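# Stand the camera tripod's feet on three tape crosses

## Task

Return the small camera tripod to the table so its three feet each sit centred on a separate tape cross, with the tripod standing upright. Knocking the tripod over ends the attempt. The tripod must stay in place without the robot holding it, so release it and move the gripper away at the end.

## Robot and tools

Robot: one Kinova Gen3 arm with seven revolute joints and a Robotiq 2F-85 two-finger parallel gripper. The joint order used everywhere is waist (joint_1), shoulder (joint_2), upper arm roll (joint_3), elbow (joint_4), forearm roll (joint_5), wrist pitch (joint_6), wrist roll (joint_7). Cameras are cam_high, cam_low and cam_wrist, each 504x504 pixels; the wrist camera rides near the link wrist_camera_optical.

Scene frame: origin on the table surface straight beneath the arm base, +z upward, +y to the left when facing along +x. The base itself may sit slightly tilted relative to the table.

execute_actions takes "actions", a list holding zero or one item, plus optional "pictures" (true/false). An empty list commands nothing and just reports state. A wait item is {"steps": N} with N up to 300 control steps (each 1/30 s); it counts from the previous result, and your reply time eats into it. A motion item is {"rows": [...], "steps": N} with N at most 15 (default 15) and 1 to 15 rows; one row is used per step and the final row repeats if rows run out.

Each row is a single list of 9 numbers, each in [-1, 1]: seven joint values in the joint order above, then gripper position, then gripper speed. The seven joint values are offsets, not poses: they are measured from the joint angles reported in the most recent result that listed them (before any such result, or for later calls in the same reply, from where the arm is when the action begins). They are not cumulative across rows. Scale: 1.0 equals 0.9985 rad for the first four joints and 0.8765 rad for the last three. Sending all zeros is not a pause; it pulls the arm back to the reference angles. Stated joint ranges (rad): waist, upper arm roll, forearm roll and wrist roll -69.115 to 69.115; shoulder -2.250 to 2.250; elbow -2.580 to 2.580; wrist pitch -2.100 to 2.100. A request reaching more than 0.013 rad beyond an end is refused entirely; the true end may differ by up to 0.013 rad, and targets beyond it are clipped, sometimes reported as "joint sent to its limit".

Gripper position is absolute: +1 fully open (85 mm gap), 0 roughly 41 mm, about -0.8 pads touching, -1 squeeze until blocked. Speed sets finger travel rate: about 20 mm/s at -1, 85 at 0, 150 at +1. Grip force is not adjustable directly (roughly 190 to 235 N per pad at full close); a gentler grip comes from opening, then closing to just under the object's width. To release, command a width larger than the object. Closing pushes the fingertips about 13 mm farther from the wrist, so keep clearance above the table.

Motion limits: per step each joint target is kept within 0.304 rad (first four joints) or 0.266 rad (last three) of its measured angle, and targets that would shift the gripper more than 70 mm are scaled back. Joints decelerate together, so after big moves the arm may still be travelling when the result arrives; it keeps heading for the last row's target while you think, until it stalls or a step is HELD.

Result lines: Joint positions (rad) and Joint velocities (rad/s) in joint order; position_measured_pct is about 50 minus 50 times the finger position (0 = fully open); stopping under about 90 before the requested position means something is held or blocking, and about 90 or more means the pads closed on nothing or something tiny. "joint command not followed" means the controller's collision check changed or blocked targets (mount blocks and posts count as arm). HELD marks steps where your row was not (fully) applied. TORQUE FAULT: contact torque hit a load limit (46.9 N m for the first four joints, 29.5 for the wrist joints, held weight included) and the arm halts for 10 s, dropping the rest of the call. MOTOR HOT appears from 60 °C; at 75 °C an OVER-TEMPERATURE FAULT lets the arm sag. Holding loads heats motors.

zoom_image: "camera" (cam_high, cam_low or cam_wrist) and "region" [x0, y0, x1, y1] in that camera's pixels from the top-left corner, at most 504 by 504, giving a closer look at the latest image. show_instructions shows the scene's reference pages; read_manual (section "licences") returns licence text; neither moves anything. finished_scene takes "scene", the current scene number, ends it irreversibly and reports whether the goal was met; replying without any tool call also ends things.

Avoid: tipping the tripod, dropping it or knocking anything off the table, slamming or shoving hard, faults and stops, and leaving the gripper touching the tripod at the end. Loose objects may occasionally get a brief external nudge, so recheck placement before finishing.

Each tool is called after ">>>" as name(argument=value, ...), one argument or row to a line, values as JSON.

Reference images:

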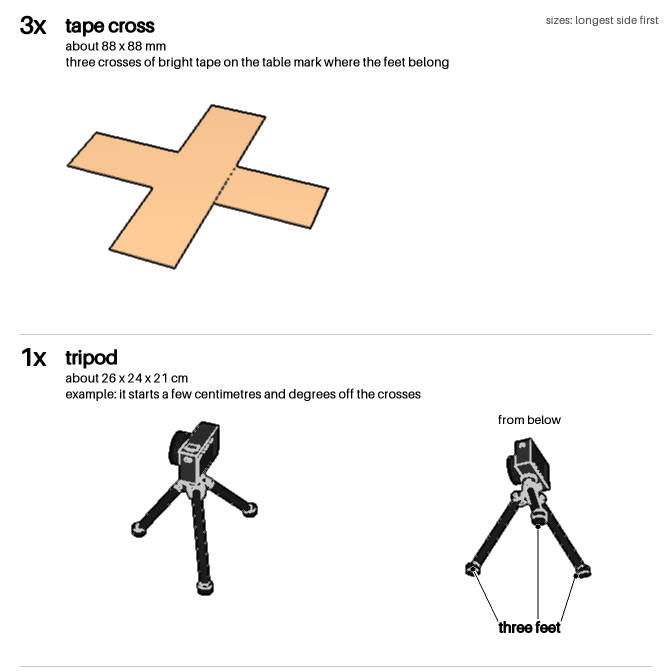

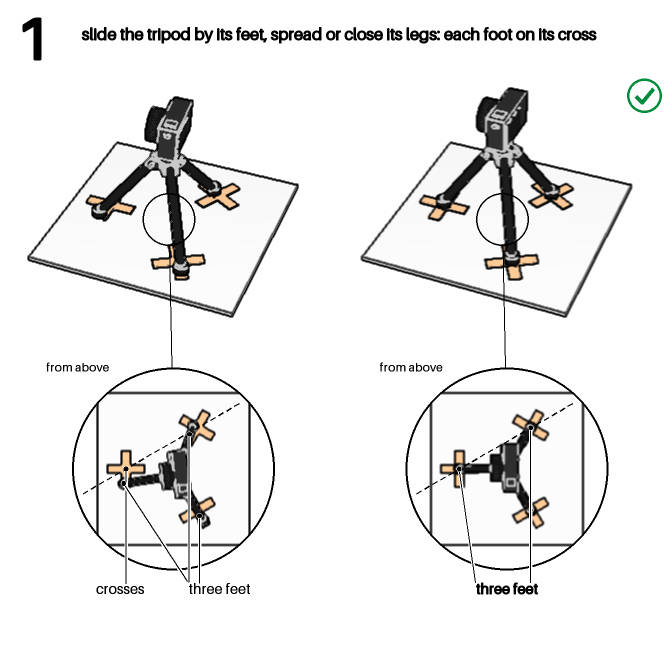

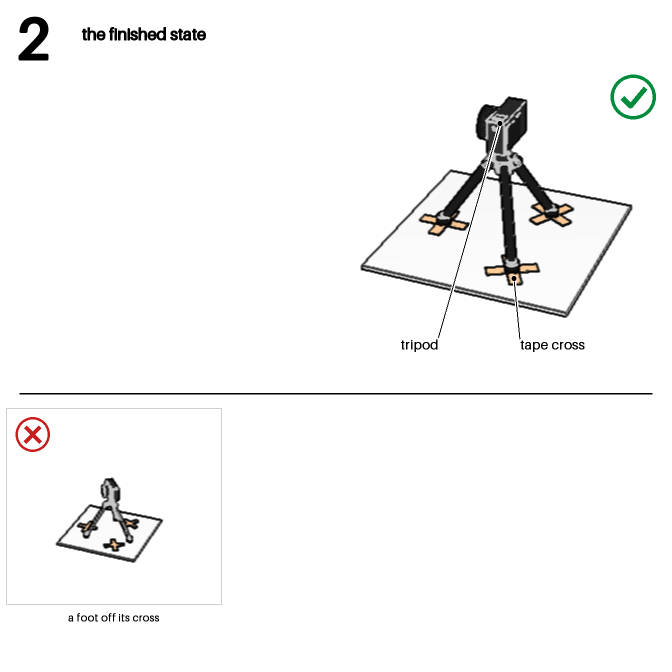

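## Session

I'll start by looking at the scene.

>>> execute_actions(
  actions=[],
)

Scene clock: 0.00 s of 8400.00 s.
position_measured_pct=0.0
Joint positions: [ 0.339  0.932 -1.041  1.909 -0.971 -0.024  2.535]
Joint velocities: [ 0.     0.     0.    -0.     0.    -0.001 -0.001]

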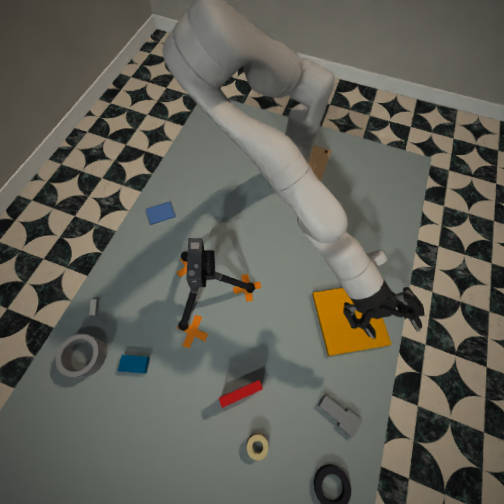

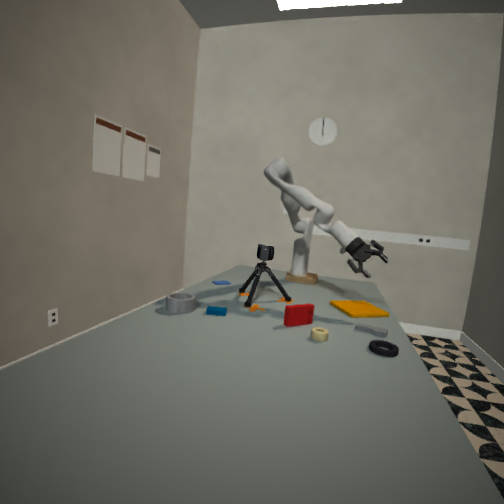

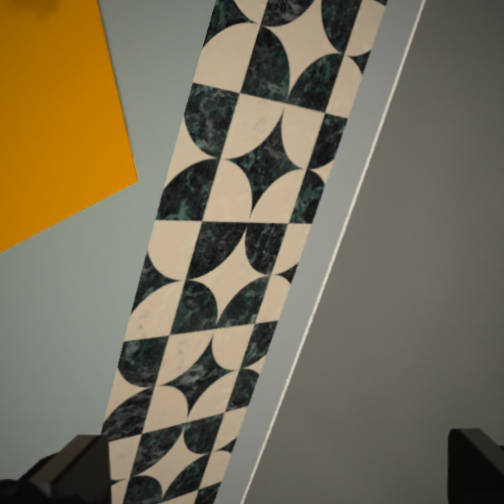

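>>> zoom_image(
  camera="cam_high",
  region=[120, 200, 300, 380],
)

>>> zoom_image(
  camera="cam_low",
  region=[180, 220, 340, 340],
)

Region (120, 200, 300, 380) of cam_high's 504x504 image, scaled by 2.800, with more detail than that image has.

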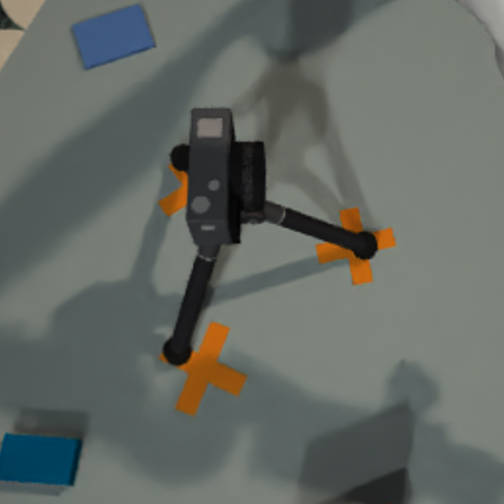

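Region (180, 220, 340, 340) of cam_low's 504x504 image, scaled by 3.150, with more detail than that image has; it fills the top 378 rows of this view, and the rest is white.

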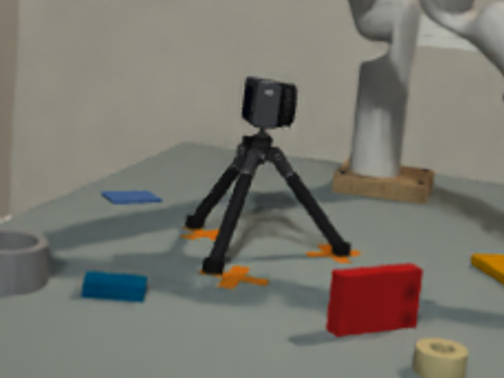

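>>> execute_actions(
  actions=[
    {"rows": [[0.161, -0.476, 0.5, -0.82, 0.55, 0.95, -0.53, 1, 0]], "steps": 15},
  ],
  pictures=false,
)

>>> execute_actions(
  actions=[
    {"steps": 30},
  ],
  pictures=false,
)

Scene clock: 52.73 s of 8400.00 s.
position_measured_pct=0.0
Joint positions: [ 0.43   0.691 -0.804  1.672 -0.763  0.186  2.326]
Joint velocities: [ 0.147 -0.497  0.579 -0.602  0.525  0.524 -0.525]
Steps of this call (steps 1 to 90: nothing new was sent; then 49.23 s passed at rest; steps 91 to 105: all 15 steps of this action). Readings (joint positions | what the end effector reports):
91: [0.340 0.931 -1.040 1.909 -0.971 -0.023 2.534] | position_measured_pct=0.0
92: [0.342 0.925 -1.036 1.905 -0.967 -0.019 2.531] | position_measured_pct=0.0
94: [0.356 0.896 -1.012 1.881 -0.945 0.004 2.509] | position_measured_pct=0.0
98: [0.389 0.821 -0.938 1.807 -0.881 0.068 2.444] | position_measured_pct=0.0
105: the state above

Scene clock: 53.73 s of 8400.00 s.
position_measured_pct=0.0
Joint positions: [ 0.5    0.457 -0.541  1.09  -0.489  0.809  2.07 ]
Joint velocities: [-0.001  0.001 -0.    -0.001 -0.    -0.     0.001]
Steps of this call (steps 1 to 30: the robot went on to your last target). Readings (joint positions | what the end effector reports):
1: [0.435 0.675 -0.785 1.652 -0.745 0.203 2.309] | position_measured_pct=0.0
2: [0.440 0.660 -0.767 1.631 -0.727 0.222 2.291] | position_measured_pct=0.0
4: [0.449 0.630 -0.733 1.587 -0.692 0.260 2.258] | position_measured_pct=0.0
8: [0.464 0.580 -0.675 1.492 -0.631 0.343 2.202] | position_measured_pct=0.0
30: the state above

>>> execute_actions(
  actions=[
    {"rows": [[0, 0, 0.542, 0, 0.558, 0.896, 0, 1, 0]], "steps": 15},
  ],
  pictures=false,
)

>>> execute_actions(
  actions=[
    {"steps": 30},
  ],
)

Scene clock: 59.83 s of 8400.00 s.
position_measured_pct=0.0
Joint positions: [ 0.498  0.457 -0.259  1.09  -0.24   1.058  2.07 ]
Joint velocities: [ 0.004  0.005  0.681 -0.     0.608  0.613  0.001]
Steps of this call (steps 1 to 15: the robot went on to your last target; steps 16 to 90: nothing new was sent; then 2.60 s passed at rest; steps 91 to 105: all 15 steps of this action). Readings (joint positions | what the end effector reports):
91: [0.500 0.457 -0.541 1.090 -0.489 0.809 2.070] | position_measured_pct=0.0
92: [0.499 0.456 -0.537 1.090 -0.486 0.813 2.070] | position_measured_pct=0.0
94: [0.498 0.455 -0.514 1.090 -0.464 0.835 2.070] | position_measured_pct=0.0
98: [0.497 0.455 -0.421 1.090 -0.382 0.917 2.070] | position_measured_pct=0.0
105: the state above

Scene clock: 60.83 s of 8400.00 s.
position_measured_pct=0.0
Joint positions: [ 0.5    0.457 -0.     1.09  -0.     1.594  2.07 ]
Joint velocities: [-0.001  0.    -0.     0.     0.    -0.001  0.001]
Steps of this call (steps 1 to 30: the robot went on to your last target). Readings (joint positions | what the end effector reports):
1: [0.498 0.457 -0.237 1.090 -0.220 1.080 2.070] | position_measured_pct=0.0
2: [0.499 0.457 -0.214 1.090 -0.199 1.103 2.070] | position_measured_pct=0.0
4: [0.499 0.457 -0.170 1.090 -0.158 1.155 2.070] | position_measured_pct=0.0
8: [0.500 0.458 -0.088 1.090 -0.082 1.294 2.070] | position_measured_pct=0.0
30: the state above

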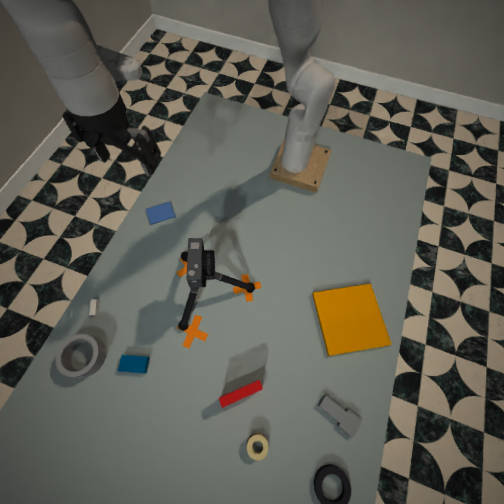

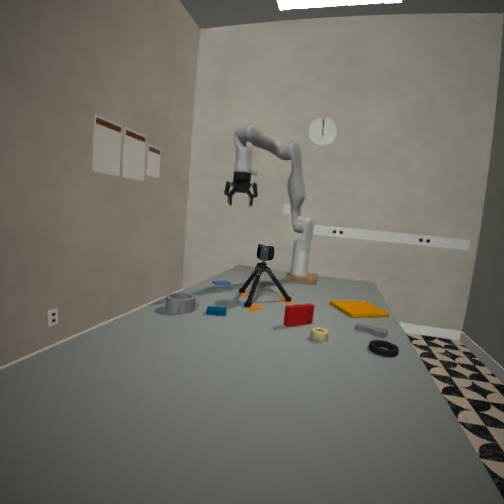

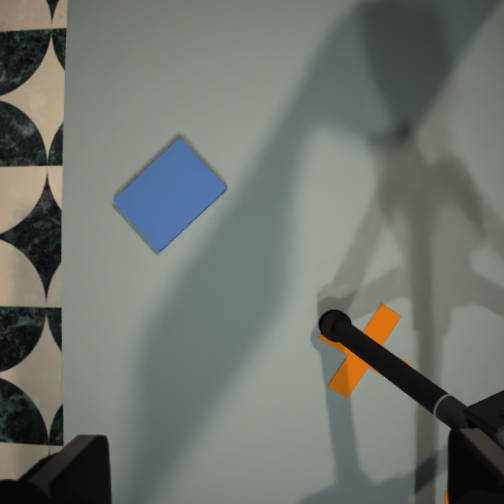

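>>> execute_actions(
  actions=[
    {"rows": [[-0.3986, 0.2158, 0, -0.3705, 0, 0.1768, -0.453, 1, 0]], "steps": 15},
  ],
  pictures=false,
)

>>> execute_actions(
  actions=[
    {"steps": 25},
  ],
)

Scene clock: 81.47 s of 8400.00 s.
position_measured_pct=0.0
Joint positions: [0.177 0.636 0.001 0.788 0.    1.722 1.756]
Joint velocities: [-0.749  0.369 -0.016 -0.694 -0.01   0.275 -0.86 ]
Steps of this call (steps 1 to 15: the robot went on to your last target; steps 16 to 90: nothing new was sent; then 17.13 s passed at rest; steps 91 to 105: all 15 steps of this action). Readings (joint positions | what the end effector reports):
91: [0.499 0.457 0.000 1.090 -0.000 1.594 2.070] | position_measured_pct=0.0
92: [0.493 0.461 0.001 1.084 0.001 1.597 2.066] | position_measured_pct=0.0
94: [0.465 0.482 0.003 1.058 0.001 1.610 2.044] | position_measured_pct=0.0
98: [0.362 0.544 0.001 0.959 0.000 1.654 1.956] | position_measured_pct=0.0
105: the state above

Scene clock: 82.30 s of 8400.00 s.
position_measured_pct=0.0
Joint positions: [ 0.102  0.672 -0.     0.72  -0.     1.749  1.673]
Joint velocities: [ 0.     0.     0.     0.     0.     0.003 -0.   ]
Steps of this call (steps 1 to 25: the robot went on to your last target). Readings (joint positions | what the end effector reports):
1: [0.153 0.647 -0.000 0.767 -0.000 1.730 1.729] | position_measured_pct=0.0
2: [0.134 0.657 -0.001 0.749 -0.001 1.738 1.706] | position_measured_pct=0.0
4: [0.112 0.667 -0.003 0.727 -0.002 1.746 1.678] | position_measured_pct=0.0
8: [0.106 0.670 -0.000 0.721 -0.000 1.749 1.673] | position_measured_pct=0.0
25: the state above

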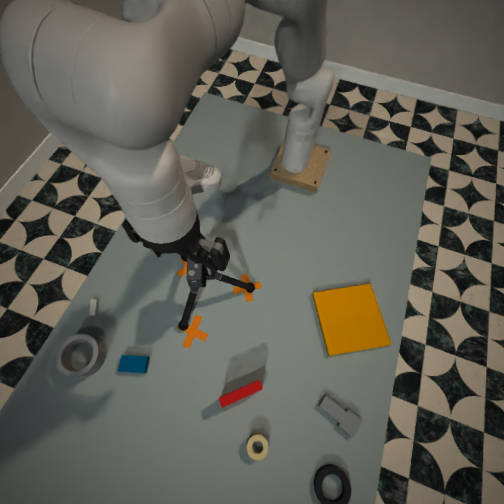

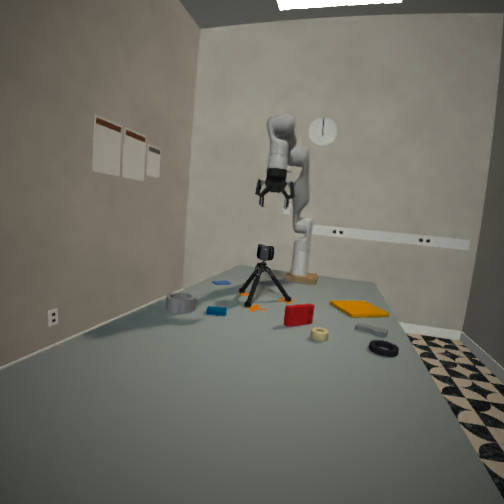

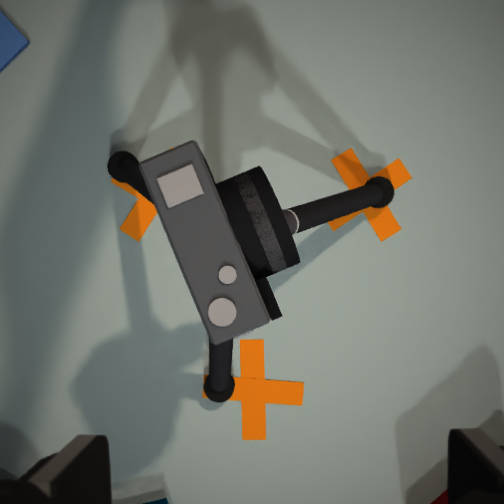

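>>> execute_actions(
  actions=[
    {"rows": [[0, 0, 0, 0, 0, 0, -1, 1, 0]], "steps": 15},
  ],
  pictures=false,
)

>>> execute_actions(
  actions=[
    {"rows": [[0, 0, 0, 0, 0, 0, -1, 1, 0]], "steps": 15},
  ],
  pictures=false,
)

>>> execute_actions(
  actions=[
    {"rows": [[0, 0, 0, 0, 0, 0, -1, 1, 0]], "steps": 15},
  ],
  pictures=false,
)

>>> execute_actions(
  actions=[
    {"rows": [[0, 0, 0, 0, 0, 0, -1, 1, 0]], "steps": 15},
  ],
  pictures=false,
)

>>> execute_actions(
  actions=[
    {"steps": 30},
  ],
  pictures=false,
)

Scene clock: 180.77 s of 8400.00 s.
position_measured_pct=0.0
Joint positions: [ 0.102  0.672 -0.     0.72  -0.     1.749  1.172]
Joint velocities: [-0.001 -0.     0.002  0.001  0.     0.002 -1.216]
Steps of this call (steps 1 to 15: the robot went on to your last target; steps 16 to 90: nothing new was sent; then 94.97 s passed at rest; steps 91 to 105: all 15 steps of this action). Readings (joint positions | what the end effector reports):
91: [0.102 0.672 -0.000 0.720 -0.000 1.749 1.672] | position_measured_pct=0.0
92: [0.102 0.672 -0.000 0.720 -0.000 1.749 1.664] | position_measured_pct=0.0
94: [0.102 0.672 -0.000 0.720 -0.000 1.749 1.616] | position_measured_pct=0.0
98: [0.102 0.672 -0.000 0.720 -0.000 1.749 1.457] | position_measured_pct=0.0
105: the state above

Scene clock: 181.27 s of 8400.00 s.
position_measured_pct=0.0
Joint positions: [ 0.102  0.672 -0.     0.72  -0.     1.749  0.563]
Joint velocities: [ 0.    -0.     0.    -0.     0.     0.001 -1.218]
Steps of this call (steps 1 to 15: all 15 steps of this action). Readings (joint positions | what the end effector reports):
1: [0.102 0.672 -0.000 0.720 -0.000 1.749 1.132] | position_measured_pct=0.0
2: [0.102 0.672 -0.000 0.720 -0.000 1.749 1.091] | position_measured_pct=0.0
4: [0.102 0.672 -0.000 0.720 -0.000 1.749 1.010] | position_measured_pct=0.0
8: [0.102 0.672 -0.000 0.720 -0.000 1.749 0.847] | position_measured_pct=0.0
15: the state above

Scene clock: 181.77 s of 8400.00 s.
position_measured_pct=0.0
Joint positions: [ 0.102  0.672 -0.     0.72  -0.     1.749 -0.047]
Joint velocities: [-0.001 -0.    -0.001  0.    -0.     0.    -1.217]
Steps of this call (steps 1 to 15: all 15 steps of this action). Readings (joint positions | what the end effector reports):
1: [0.102 0.672 -0.000 0.720 -0.000 1.749 0.522] | position_measured_pct=0.0
2: [0.102 0.672 -0.000 0.720 -0.000 1.749 0.481] | position_measured_pct=0.0
4: [0.102 0.672 -0.000 0.720 -0.000 1.749 0.400] | position_measured_pct=0.0
8: [0.102 0.672 -0.000 0.720 -0.000 1.749 0.237] | position_measured_pct=0.0
15: the state above

Scene clock: 182.27 s of 8400.00 s.
position_measured_pct=0.0
Joint positions: [ 0.102  0.672 -0.     0.72  -0.     1.749 -0.657]
Joint velocities: [-0.001 -0.     0.     0.    -0.    -0.    -1.218]
Steps of this call (steps 1 to 15: all 15 steps of this action). Readings (joint positions | what the end effector reports):
1: [0.102 0.672 -0.000 0.720 -0.000 1.749 -0.088] | position_measured_pct=0.0
2: [0.102 0.672 -0.000 0.720 -0.000 1.749 -0.129] | position_measured_pct=0.0
4: [0.102 0.672 -0.000 0.720 -0.000 1.749 -0.210] | position_measured_pct=0.0
8: [0.102 0.672 -0.000 0.720 -0.000 1.749 -0.373] | position_measured_pct=0.0
15: the state above

Scene clock: 183.27 s of 8400.00 s.
position_measured_pct=0.0
Joint positions: [ 0.102  0.672 -0.     0.72  -0.     1.749 -0.924]
Joint velocities: [ 0.001  0.     0.001  0.    -0.     0.    -0.   ]
Steps of this call (steps 1 to 30: the robot went on to your last target). Readings (joint positions | what the end effector reports):
1: [0.102 0.672 -0.000 0.720 -0.000 1.749 -0.698] | position_measured_pct=0.0
2: [0.102 0.672 -0.000 0.720 -0.000 1.749 -0.739] | position_measured_pct=0.0
4: [0.102 0.672 -0.000 0.720 -0.000 1.749 -0.820] | position_measured_pct=0.0
8: [0.102 0.672 -0.000 0.720 -0.000 1.749 -0.921] | position_measured_pct=0.0
30: the state above
The arm was judged still, so your last target was given up. Only a new action makes it travel on or press farther. Fingers that are still opening or closing keep moving.

>>> execute_actions(
  actions=[
    {"rows": [[0, 0, 0, 0, 0, 0, -0.6218, 1, 0]], "steps": 15},
  ],
  pictures=false,
)

>>> execute_actions(
  actions=[
    {"steps": 15},
  ],
)

Scene clock: 186.90 s of 8400.00 s.
position_measured_pct=0.0
Joint positions: [ 0.102  0.672 -0.     0.72  -0.     1.749 -1.42 ]
Joint velocities: [ 0.     0.     0.001 -0.001  0.    -0.001 -0.954]
Steps of this call (steps 1 to 90: nothing new was sent; then 0.13 s passed at rest; steps 91 to 105: all 15 steps of this action). Readings (joint positions | what the end effector reports):
91: [0.102 0.672 -0.000 0.720 -0.000 1.749 -0.925] | position_measured_pct=0.0
92: [0.102 0.672 -0.000 0.720 -0.000 1.749 -0.933] | position_measured_pct=0.0
94: [0.102 0.672 -0.000 0.720 -0.000 1.749 -0.981] | position_measured_pct=0.0
98: [0.102 0.672 -0.000 0.720 -0.000 1.749 -1.140] | position_measured_pct=0.0
105: the state above

Scene clock: 187.40 s of 8400.00 s.
position_measured_pct=0.0
Joint positions: [ 0.102  0.672 -0.     0.72  -0.     1.749 -1.469]
Joint velocities: [-0.     0.     0.    -0.001 -0.     0.001 -0.001]
Steps of this call (steps 1 to 15: the robot went on to your last target). Readings (joint positions | what the end effector reports):
1: [0.102 0.672 -0.000 0.720 -0.000 1.749 -1.447] | position_measured_pct=0.0
2: [0.102 0.672 -0.000 0.720 -0.000 1.749 -1.462] | position_measured_pct=0.0
4: [0.102 0.672 -0.000 0.720 -0.000 1.749 -1.469] | position_measured_pct=0.0
8: [0.102 0.672 -0.000 0.720 -0.000 1.749 -1.469] | position_measured_pct=0.0
15: the state above

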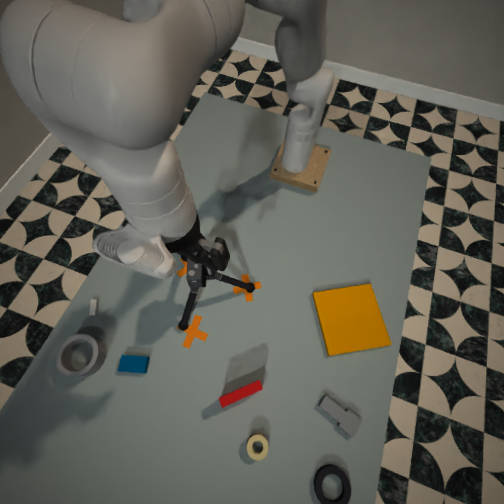

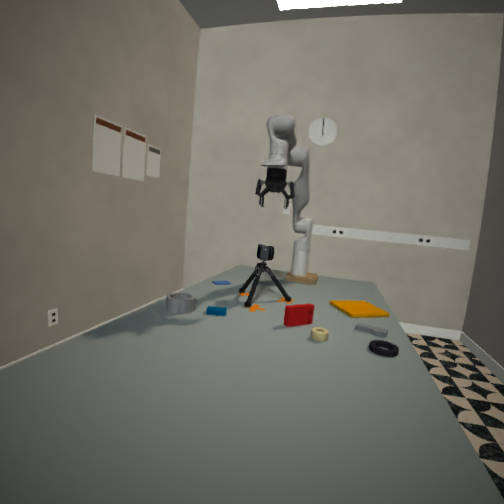

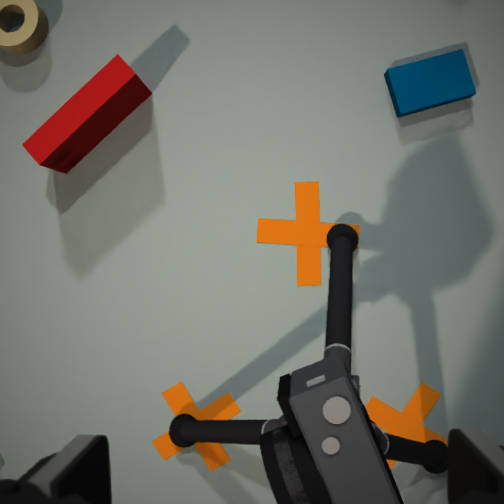

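>>> execute_actions(
  actions=[
    {"rows": [[0.0716, 0.3312, 0, 0.2338, 0, -0.6429, 0.0818, 1, 0]], "steps": 15},
  ],
  pictures=false,
)

>>> execute_actions(
  actions=[
    {"steps": 25},
  ],
)

Scene clock: 206.67 s of 8400.00 s.
position_measured_pct=0.0
Joint positions: [ 0.157  0.927 -0.     0.901 -0.     1.419 -1.413]
Joint velocities: [ 0.094  0.462  0.003  0.342  0.002 -1.21   0.1  ]
Steps of this call (steps 1 to 15: the robot went on to your last target; steps 16 to 90: nothing new was sent; then 15.77 s passed at rest; steps 91 to 105: all 15 steps of this action). Readings (joint positions | what the end effector reports):
91: [0.102 0.673 -0.000 0.721 -0.000 1.749 -1.469] | position_measured_pct=0.0
92: [0.104 0.677 -0.000 0.723 -0.000 1.745 -1.468] | position_measured_pct=0.0
94: [0.110 0.703 -0.001 0.742 -0.001 1.723 -1.462] | position_measured_pct=0.0
98: [0.129 0.788 -0.000 0.802 -0.000 1.643 -1.443] | position_measured_pct=0.0
105: the state above

Scene clock: 207.50 s of 8400.00 s.
position_measured_pct=0.0
Joint positions: [ 0.174  1.003 -0.     0.954 -0.     1.185 -1.397]
Joint velocities: [-0.     0.001  0.     0.    -0.     0.001 -0.001]
Steps of this call (steps 1 to 25: the robot went on to your last target). Readings (joint positions | what the end effector reports):
1: [0.160 0.942 0.000 0.912 -0.000 1.378 -1.410] | position_measured_pct=0.0
2: [0.163 0.955 -0.000 0.921 -0.000 1.337 -1.407] | position_measured_pct=0.0
4: [0.169 0.980 -0.000 0.938 -0.000 1.257 -1.402] | position_measured_pct=0.0
8: [0.173 1.002 0.000 0.954 -0.000 1.187 -1.397] | position_measured_pct=0.0
25: the state above

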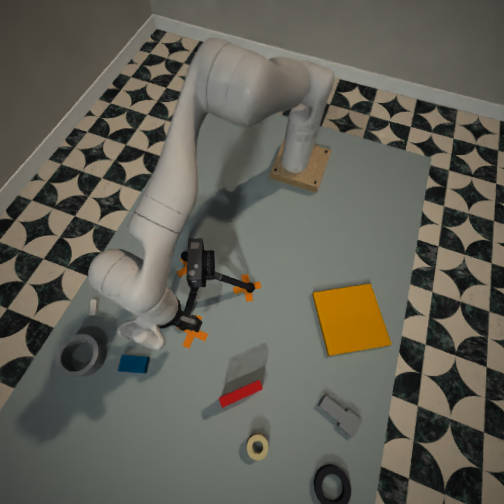

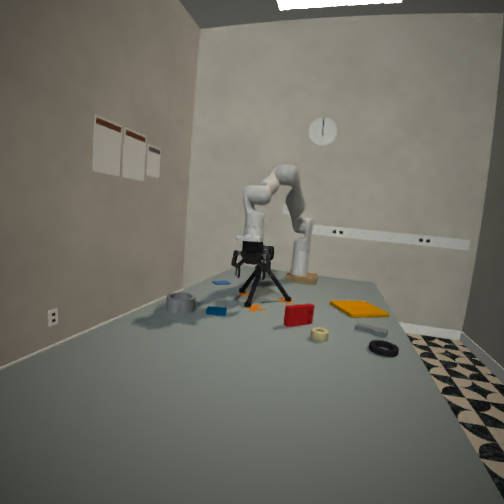

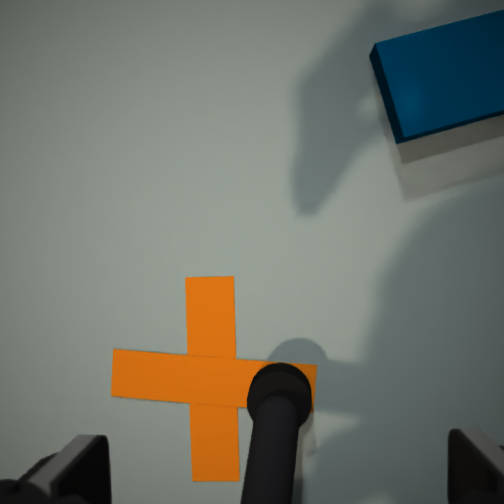

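>>> execute_actions(
  actions=[
    {"rows": [[0, 0.0948, 0, 0.0663, 0, -0.184, 0, 1, 0]], "steps": 15},
  ],
  pictures=false,
)

>>> execute_actions(
  actions=[
    {"steps": 10},
  ],
)

Scene clock: 217.47 s of 8400.00 s.
position_measured_pct=0.0
Joint positions: [ 0.174  1.097 -0.     1.02  -0.     1.024 -1.397]
Joint velocities: [-0.001  0.002 -0.    -0.001 -0.     0.002  0.   ]
Steps of this call (steps 1 to 15: the robot went on to your last target; steps 16 to 90: nothing new was sent; then 6.47 s passed at rest; steps 91 to 105: all 15 steps of this action). Readings (joint positions | what the end effector reports):
91: [0.174 1.004 -0.000 0.954 -0.000 1.185 -1.397] | position_measured_pct=0.0
92: [0.174 1.008 -0.000 0.957 -0.000 1.177 -1.397] | position_measured_pct=0.0
94: [0.174 1.034 0.000 0.973 -0.000 1.134 -1.397] | position_measured_pct=0.0
98: [0.174 1.093 -0.000 1.019 -0.000 1.031 -1.397] | position_measured_pct=0.0
105: the state above

Scene clock: 217.80 s of 8400.00 s.
position_measured_pct=0.0
Joint positions: [ 0.174  1.098 -0.     1.02  -0.     1.024 -1.397]
Joint velocities: [ 0.001  0.    -0.    -0.001  0.    -0.001  0.   ]
Steps of this call (steps 1 to 10: the robot went on to your last target). Readings (joint positions | what the end effector reports):
1: [0.174 1.097 -0.000 1.020 -0.000 1.024 -1.397] | position_measured_pct=0.0
2: [0.174 1.097 -0.000 1.020 -0.000 1.024 -1.397] | position_measured_pct=0.0
4: [0.174 1.097 -0.000 1.020 -0.000 1.024 -1.397] | position_measured_pct=0.0
8: [0.174 1.098 -0.000 1.020 -0.000 1.024 -1.397] | position_measured_pct=0.0
10: the state above

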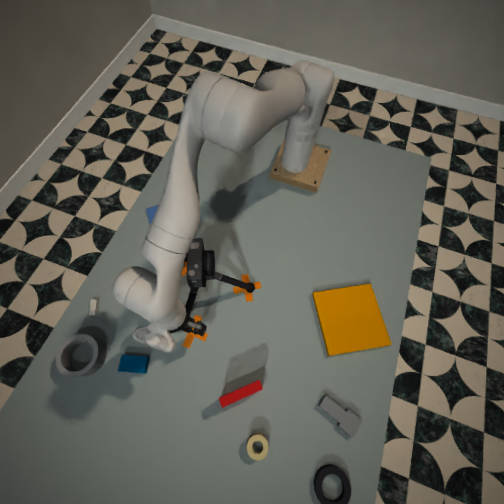

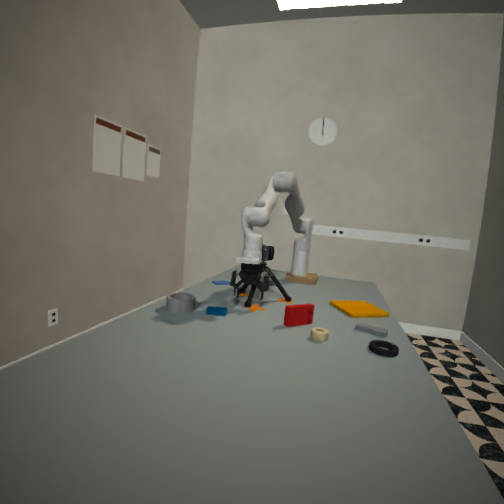

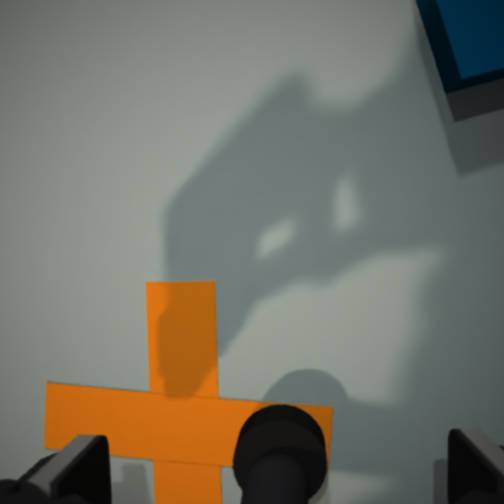

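>>> zoom_image(
  camera="cam_low",
  region=[200, 240, 320, 330],
)

Region (200, 240, 320, 330) of cam_low's 504x504 image, scaled by 4.200, with more detail than that image has; it fills the top 378 rows of this view, and the rest is white.

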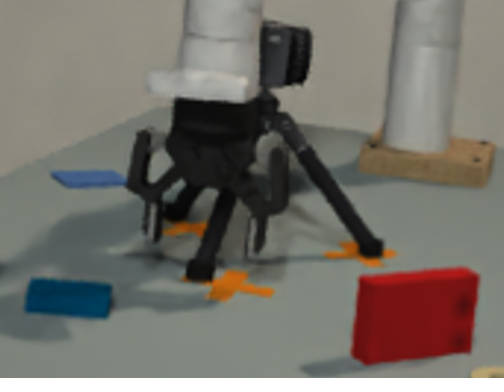

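>>> execute_actions(
  actions=[
    {"rows": [[0, 0.0358, 0, 0.0038, 0, -0.0455, 0, 1, 0]], "steps": 15},
  ],
  pictures=false,
)

>>> execute_actions(
  actions=[
    {"rows": [[0, 0, 0, 0, 0, 0, 0, -0.15, 0]], "steps": 15},
  ],
  pictures=false,
)

>>> execute_actions(
  actions=[
    {"steps": 15},
  ],
)

Scene clock: 232.17 s of 8400.00 s.
position_measured_pct=0.0
Joint positions: [ 0.174  1.133 -0.     1.024 -0.     0.984 -1.397]
Joint velocities: [ 0.     0.001 -0.001 -0.    -0.     0.001 -0.   ]
Steps of this call (steps 1 to 15: the robot went on to your last target; steps 16 to 90: nothing new was sent; then 10.87 s passed at rest; steps 91 to 105: all 15 steps of this action). Readings (joint positions | what the end effector reports):
91: [0.174 1.098 -0.000 1.020 -0.000 1.024 -1.397] | position_measured_pct=0.0
92: [0.174 1.103 -0.000 1.020 -0.000 1.019 -1.397] | position_measured_pct=0.0
94: [0.174 1.124 -0.000 1.021 -0.000 0.995 -1.397] | position_measured_pct=0.0
98: [0.174 1.132 -0.000 1.025 -0.000 0.984 -1.397] | position_measured_pct=0.0
105: the state above

Scene clock: 232.67 s of 8400.00 s.
position_measured_pct=36.5
Joint positions: [ 0.173  1.128 -0.001  1.022 -0.001  0.985 -1.397]
Joint velocities: [-0.003 -0.02  -0.003 -0.007 -0.002  0.001 -0.   ]
Steps of this call (steps 1 to 15: all 15 steps of this action). Readings (joint positions | what the end effector reports):
1: [0.174 1.133 -0.000 1.024 -0.000 0.984 -1.397] | position_measured_pct=0.0
2: [0.174 1.133 -0.000 1.024 -0.000 0.984 -1.397] | position_measured_pct=0.4
4: [0.174 1.133 -0.000 1.024 -0.000 0.984 -1.397] | position_measured_pct=4.4
8: [0.174 1.133 -0.000 1.024 -0.000 0.984 -1.397] | position_measured_pct=15.9
15: the state above

Scene clock: 233.17 s of 8400.00 s.
position_measured_pct=57.5
Joint positions: [ 0.172  1.125 -0.001  1.021 -0.001  0.985 -1.397]
Joint velocities: [-0.    -0.    -0.001 -0.    -0.     0.     0.   ]
Steps of this call (steps 1 to 15: the robot went on to your last target). Readings (joint positions | what the end effector reports):
1: [0.173 1.128 -0.001 1.022 -0.001 0.985 -1.397] | position_measured_pct=39.7
2: [0.173 1.127 -0.001 1.021 -0.001 0.985 -1.397] | position_measured_pct=42.5
4: [0.173 1.126 -0.001 1.021 -0.001 0.985 -1.397] | position_measured_pct=48.4
8: [0.172 1.125 -0.001 1.021 -0.001 0.985 -1.397] | position_measured_pct=56.7
15: the state above
The arm was judged still, so your last target was given up. Only a new action makes it travel on or press farther. Fingers that are still opening or closing keep moving.

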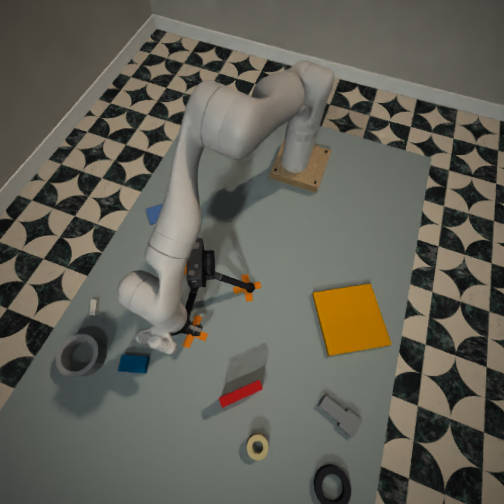

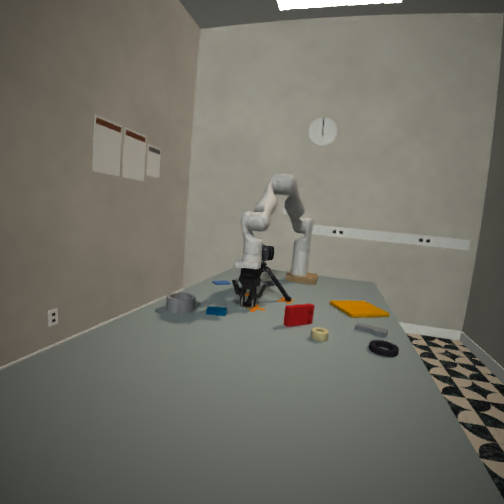

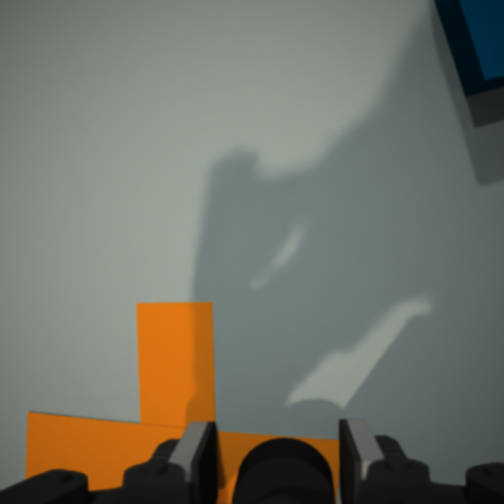

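>>> execute_actions(
  actions=[
    {"rows": [[0.002, -0.0047, 0.001, 0.0021, 0.001, 0.0151, 0, -0.15, 0]], "steps": 10},
  ],
  pictures=false,
)

>>> execute_actions(
  actions=[
    {"rows": [[0, 0, 0, 0, 0, 0, 0, -0.36, -0.5]], "steps": 15},
  ],
)

Scene clock: 240.47 s of 8400.00 s.
position_measured_pct=57.5
Joint positions: [ 0.174  1.12  -0.     1.023 -0.     0.998 -1.397]
Joint velocities: [ 0.001  0.003 -0.001  0.    -0.     0.    -0.001]
Steps of this call (steps 1 to 90: nothing new was sent; then 3.97 s passed at rest; steps 91 to 100: all 10 steps of this action). Readings (joint positions | what the end effector reports):
91: [0.173 1.124 -0.001 1.021 -0.001 0.985 -1.397] | position_measured_pct=57.5
92: [0.173 1.121 -0.001 1.022 -0.001 0.989 -1.397] | position_measured_pct=57.5
94: [0.174 1.117 -0.000 1.022 -0.000 0.997 -1.397] | position_measured_pct=57.5
98: [0.174 1.120 -0.000 1.023 -0.000 0.998 -1.397] | position_measured_pct=57.5
100: the state above

Scene clock: 240.97 s of 8400.00 s.
position_measured_pct=66.3
Joint positions: [ 0.174  1.12  -0.     1.023 -0.     0.998 -1.397]
Joint velocities: [ 0.     0.    -0.001  0.     0.     0.    -0.001]
Steps of this call (steps 1 to 15: all 15 steps of this action). Readings (joint positions | what the end effector reports):
1: [0.174 1.120 -0.000 1.023 -0.000 0.998 -1.397] | position_measured_pct=57.5
2: [0.174 1.120 -0.000 1.023 -0.000 0.998 -1.397] | position_measured_pct=57.9
4: [0.174 1.120 -0.000 1.023 -0.000 0.998 -1.397] | position_measured_pct=60.3
8: [0.174 1.120 -0.000 1.023 -0.000 0.998 -1.397] | position_measured_pct=65.9
15: the state above

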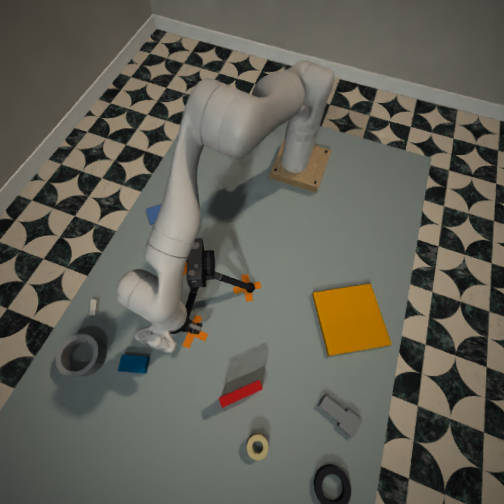

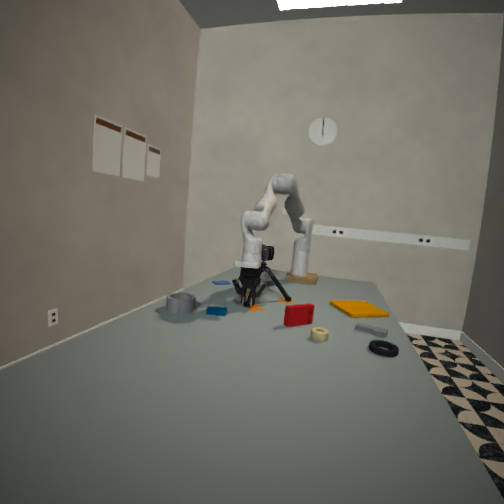

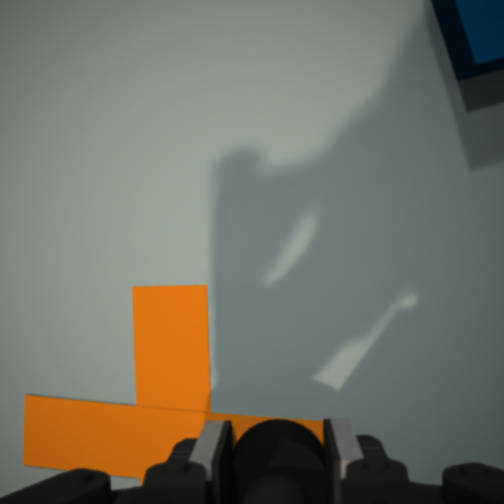

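>>> execute_actions(
  actions=[
    {"rows": [[-0.0045, -0.0009, 0, 0.0022, 0, -0.0015, 0, -0.36, -0.5], [-0.009, -0.0019, 0, 0.0045, 0, -0.003, 0, -0.36, -0.5], [-0.0135, -0.0028, 0, 0.0067, 0, -0.0045, 0, -0.36, -0.5], [-0.018, -0.0037, 0, 0.009, 0, -0.006, 0, -0.36, -0.5], [-0.0225, -0.0047, 0, 0.0112, 0, -0.0075, 0, -0.36, -0.5], [-0.027, -0.0056, 0, 0.0134, 0, -0.0089, 0, -0.36, -0.5], [-0.0315, -0.0065, 0, 0.0157, 0, -0.0104, 0, -0.36, -0.5], [-0.036, -0.0074, 0, 0.0179, 0, -0.0119, 0, -0.36, -0.5], [-0.0405, -0.0084, 0, 0.0202, 0, -0.0134, 0, -0.36, -0.5], [-0.045, -0.0093, 0, 0.0224, 0, -0.0149, 0, -0.36, -0.5]], "steps": 15},
  ],
)

Scene clock: 255.37 s of 8400.00 s.
position_measured_pct=66.3
Joint positions: [ 0.132  1.111  0.002  1.045  0.002  0.984 -1.396]
Joint velocities: [-0.006 -0.001  0.006  0.002  0.005 -0.002  0.001]
Steps of this call (steps 1 to 15: the robot went on to your last target; steps 16 to 90: nothing new was sent; then 10.90 s passed at rest; steps 91 to 105: all 15 steps of this action). Readings (joint positions | what the end effector reports):
91: [0.173 1.120 0.000 1.023 -0.000 0.998 -1.397] | position_measured_pct=66.3
92: [0.171 1.119 0.001 1.025 0.001 0.997 -1.397] | position_measured_pct=66.3
94: [0.163 1.117 0.001 1.029 0.001 0.994 -1.397] | position_measured_pct=66.3
98: [0.147 1.114 0.002 1.037 0.001 0.989 -1.396] | position_measured_pct=66.3
105: the state above

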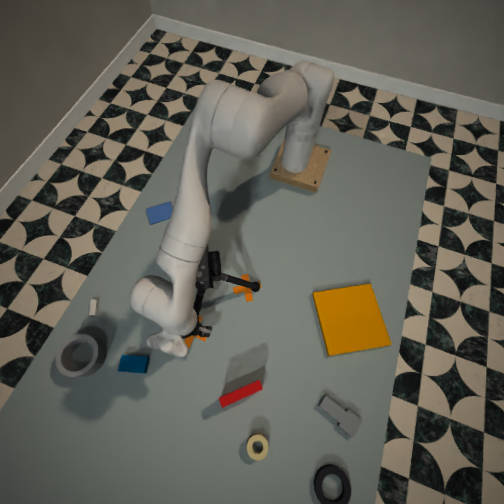

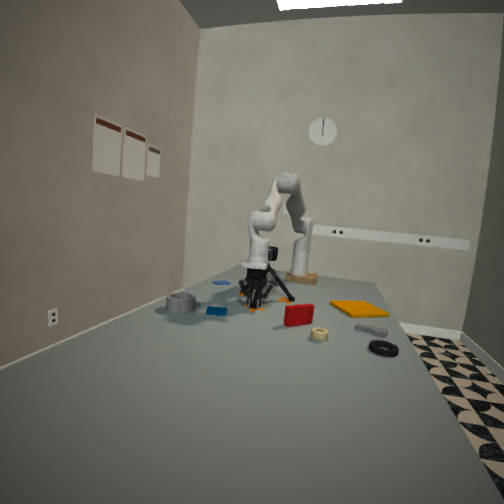

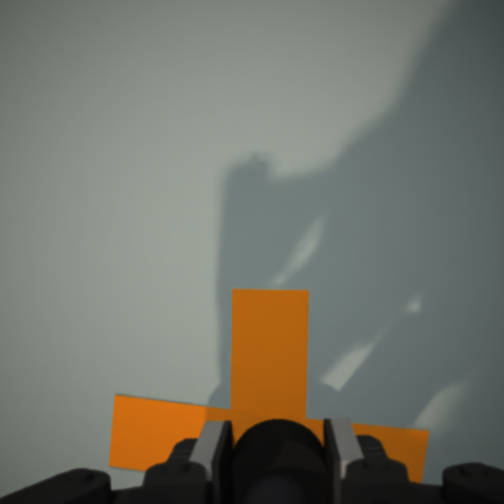

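>>> execute_actions(
  actions=[
    {"rows": [[-0.001, 0, -0.002, 0, -0.002, 0.001, 0.008, -0.36, -0.5], [-0.002, 0, -0.002, 0, -0.002, 0.001, 0.016, -0.36, -0.5], [-0.003, 0, -0.002, 0, -0.002, 0.001, 0.024, -0.36, -0.5], [-0.004, 0, -0.002, 0, -0.002, 0.001, 0.032, -0.36, -0.5], [-0.005, 0, -0.002, 0, -0.002, 0.001, 0.04, -0.36, -0.5], [-0.005, 0, -0.002, 0, -0.002, 0.001, 0.048, -0.36, -0.5], [-0.005, 0, -0.002, 0, -0.002, 0.001, 0.056, -0.36, -0.5]], "steps": 15},
  ],
)

>>> zoom_image(
  camera="cam_high",
  region=[120, 200, 300, 380],
)

Scene clock: 271.23 s of 8400.00 s.
position_measured_pct=66.3
Joint positions: [ 0.129  1.111  0.     1.044 -0.     0.984 -1.347]
Joint velocities: [-0.     0.     0.     0.     0.     0.003  0.   ]
Steps of this call (steps 1 to 15: the robot went on to your last target; steps 16 to 90: nothing new was sent; then 12.37 s passed at rest; steps 91 to 105: all 15 steps of this action). Readings (joint positions | what the end effector reports):
91: [0.132 1.111 0.002 1.045 0.002 0.984 -1.395] | position_measured_pct=66.3
92: [0.133 1.111 0.001 1.044 0.001 0.985 -1.391] | position_measured_pct=66.3
94: [0.132 1.111 0.001 1.044 0.001 0.985 -1.378] | position_measured_pct=66.3
98: [0.129 1.111 0.000 1.044 0.000 0.984 -1.351] | position_measured_pct=66.3
105: the state above

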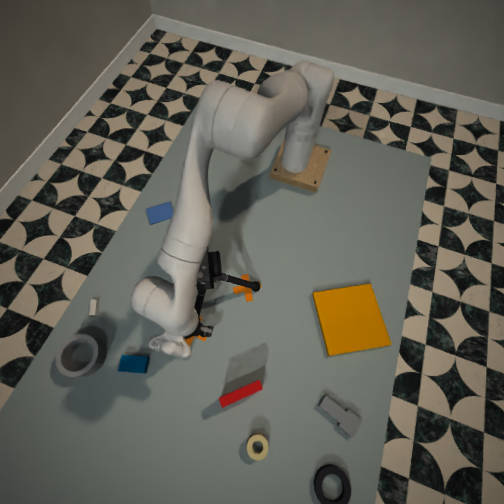

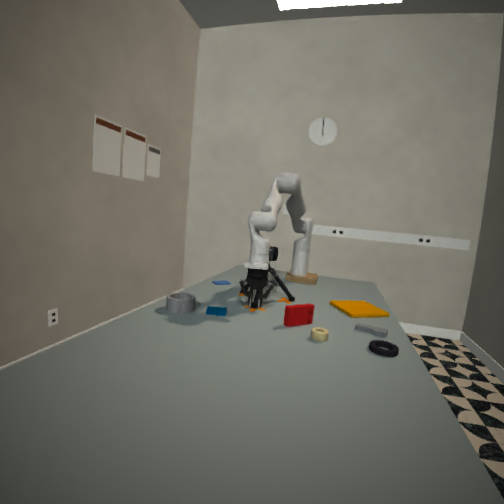

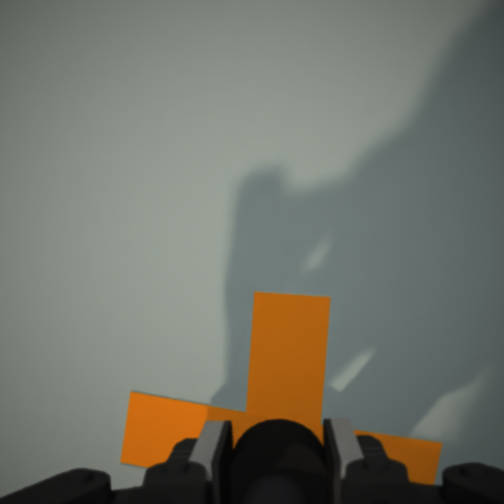

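Region (120, 200, 300, 380) of cam_high's 504x504 image, scaled by 2.800, with more detail than that image has.

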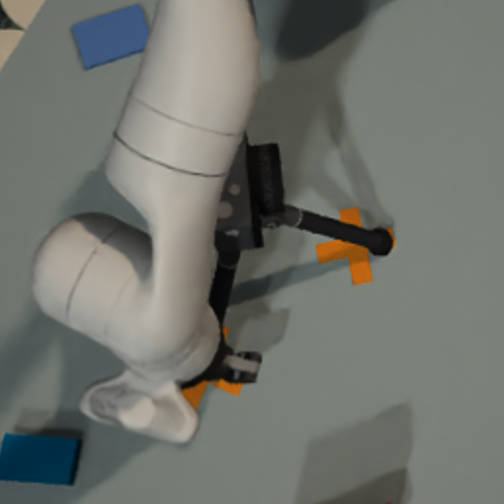

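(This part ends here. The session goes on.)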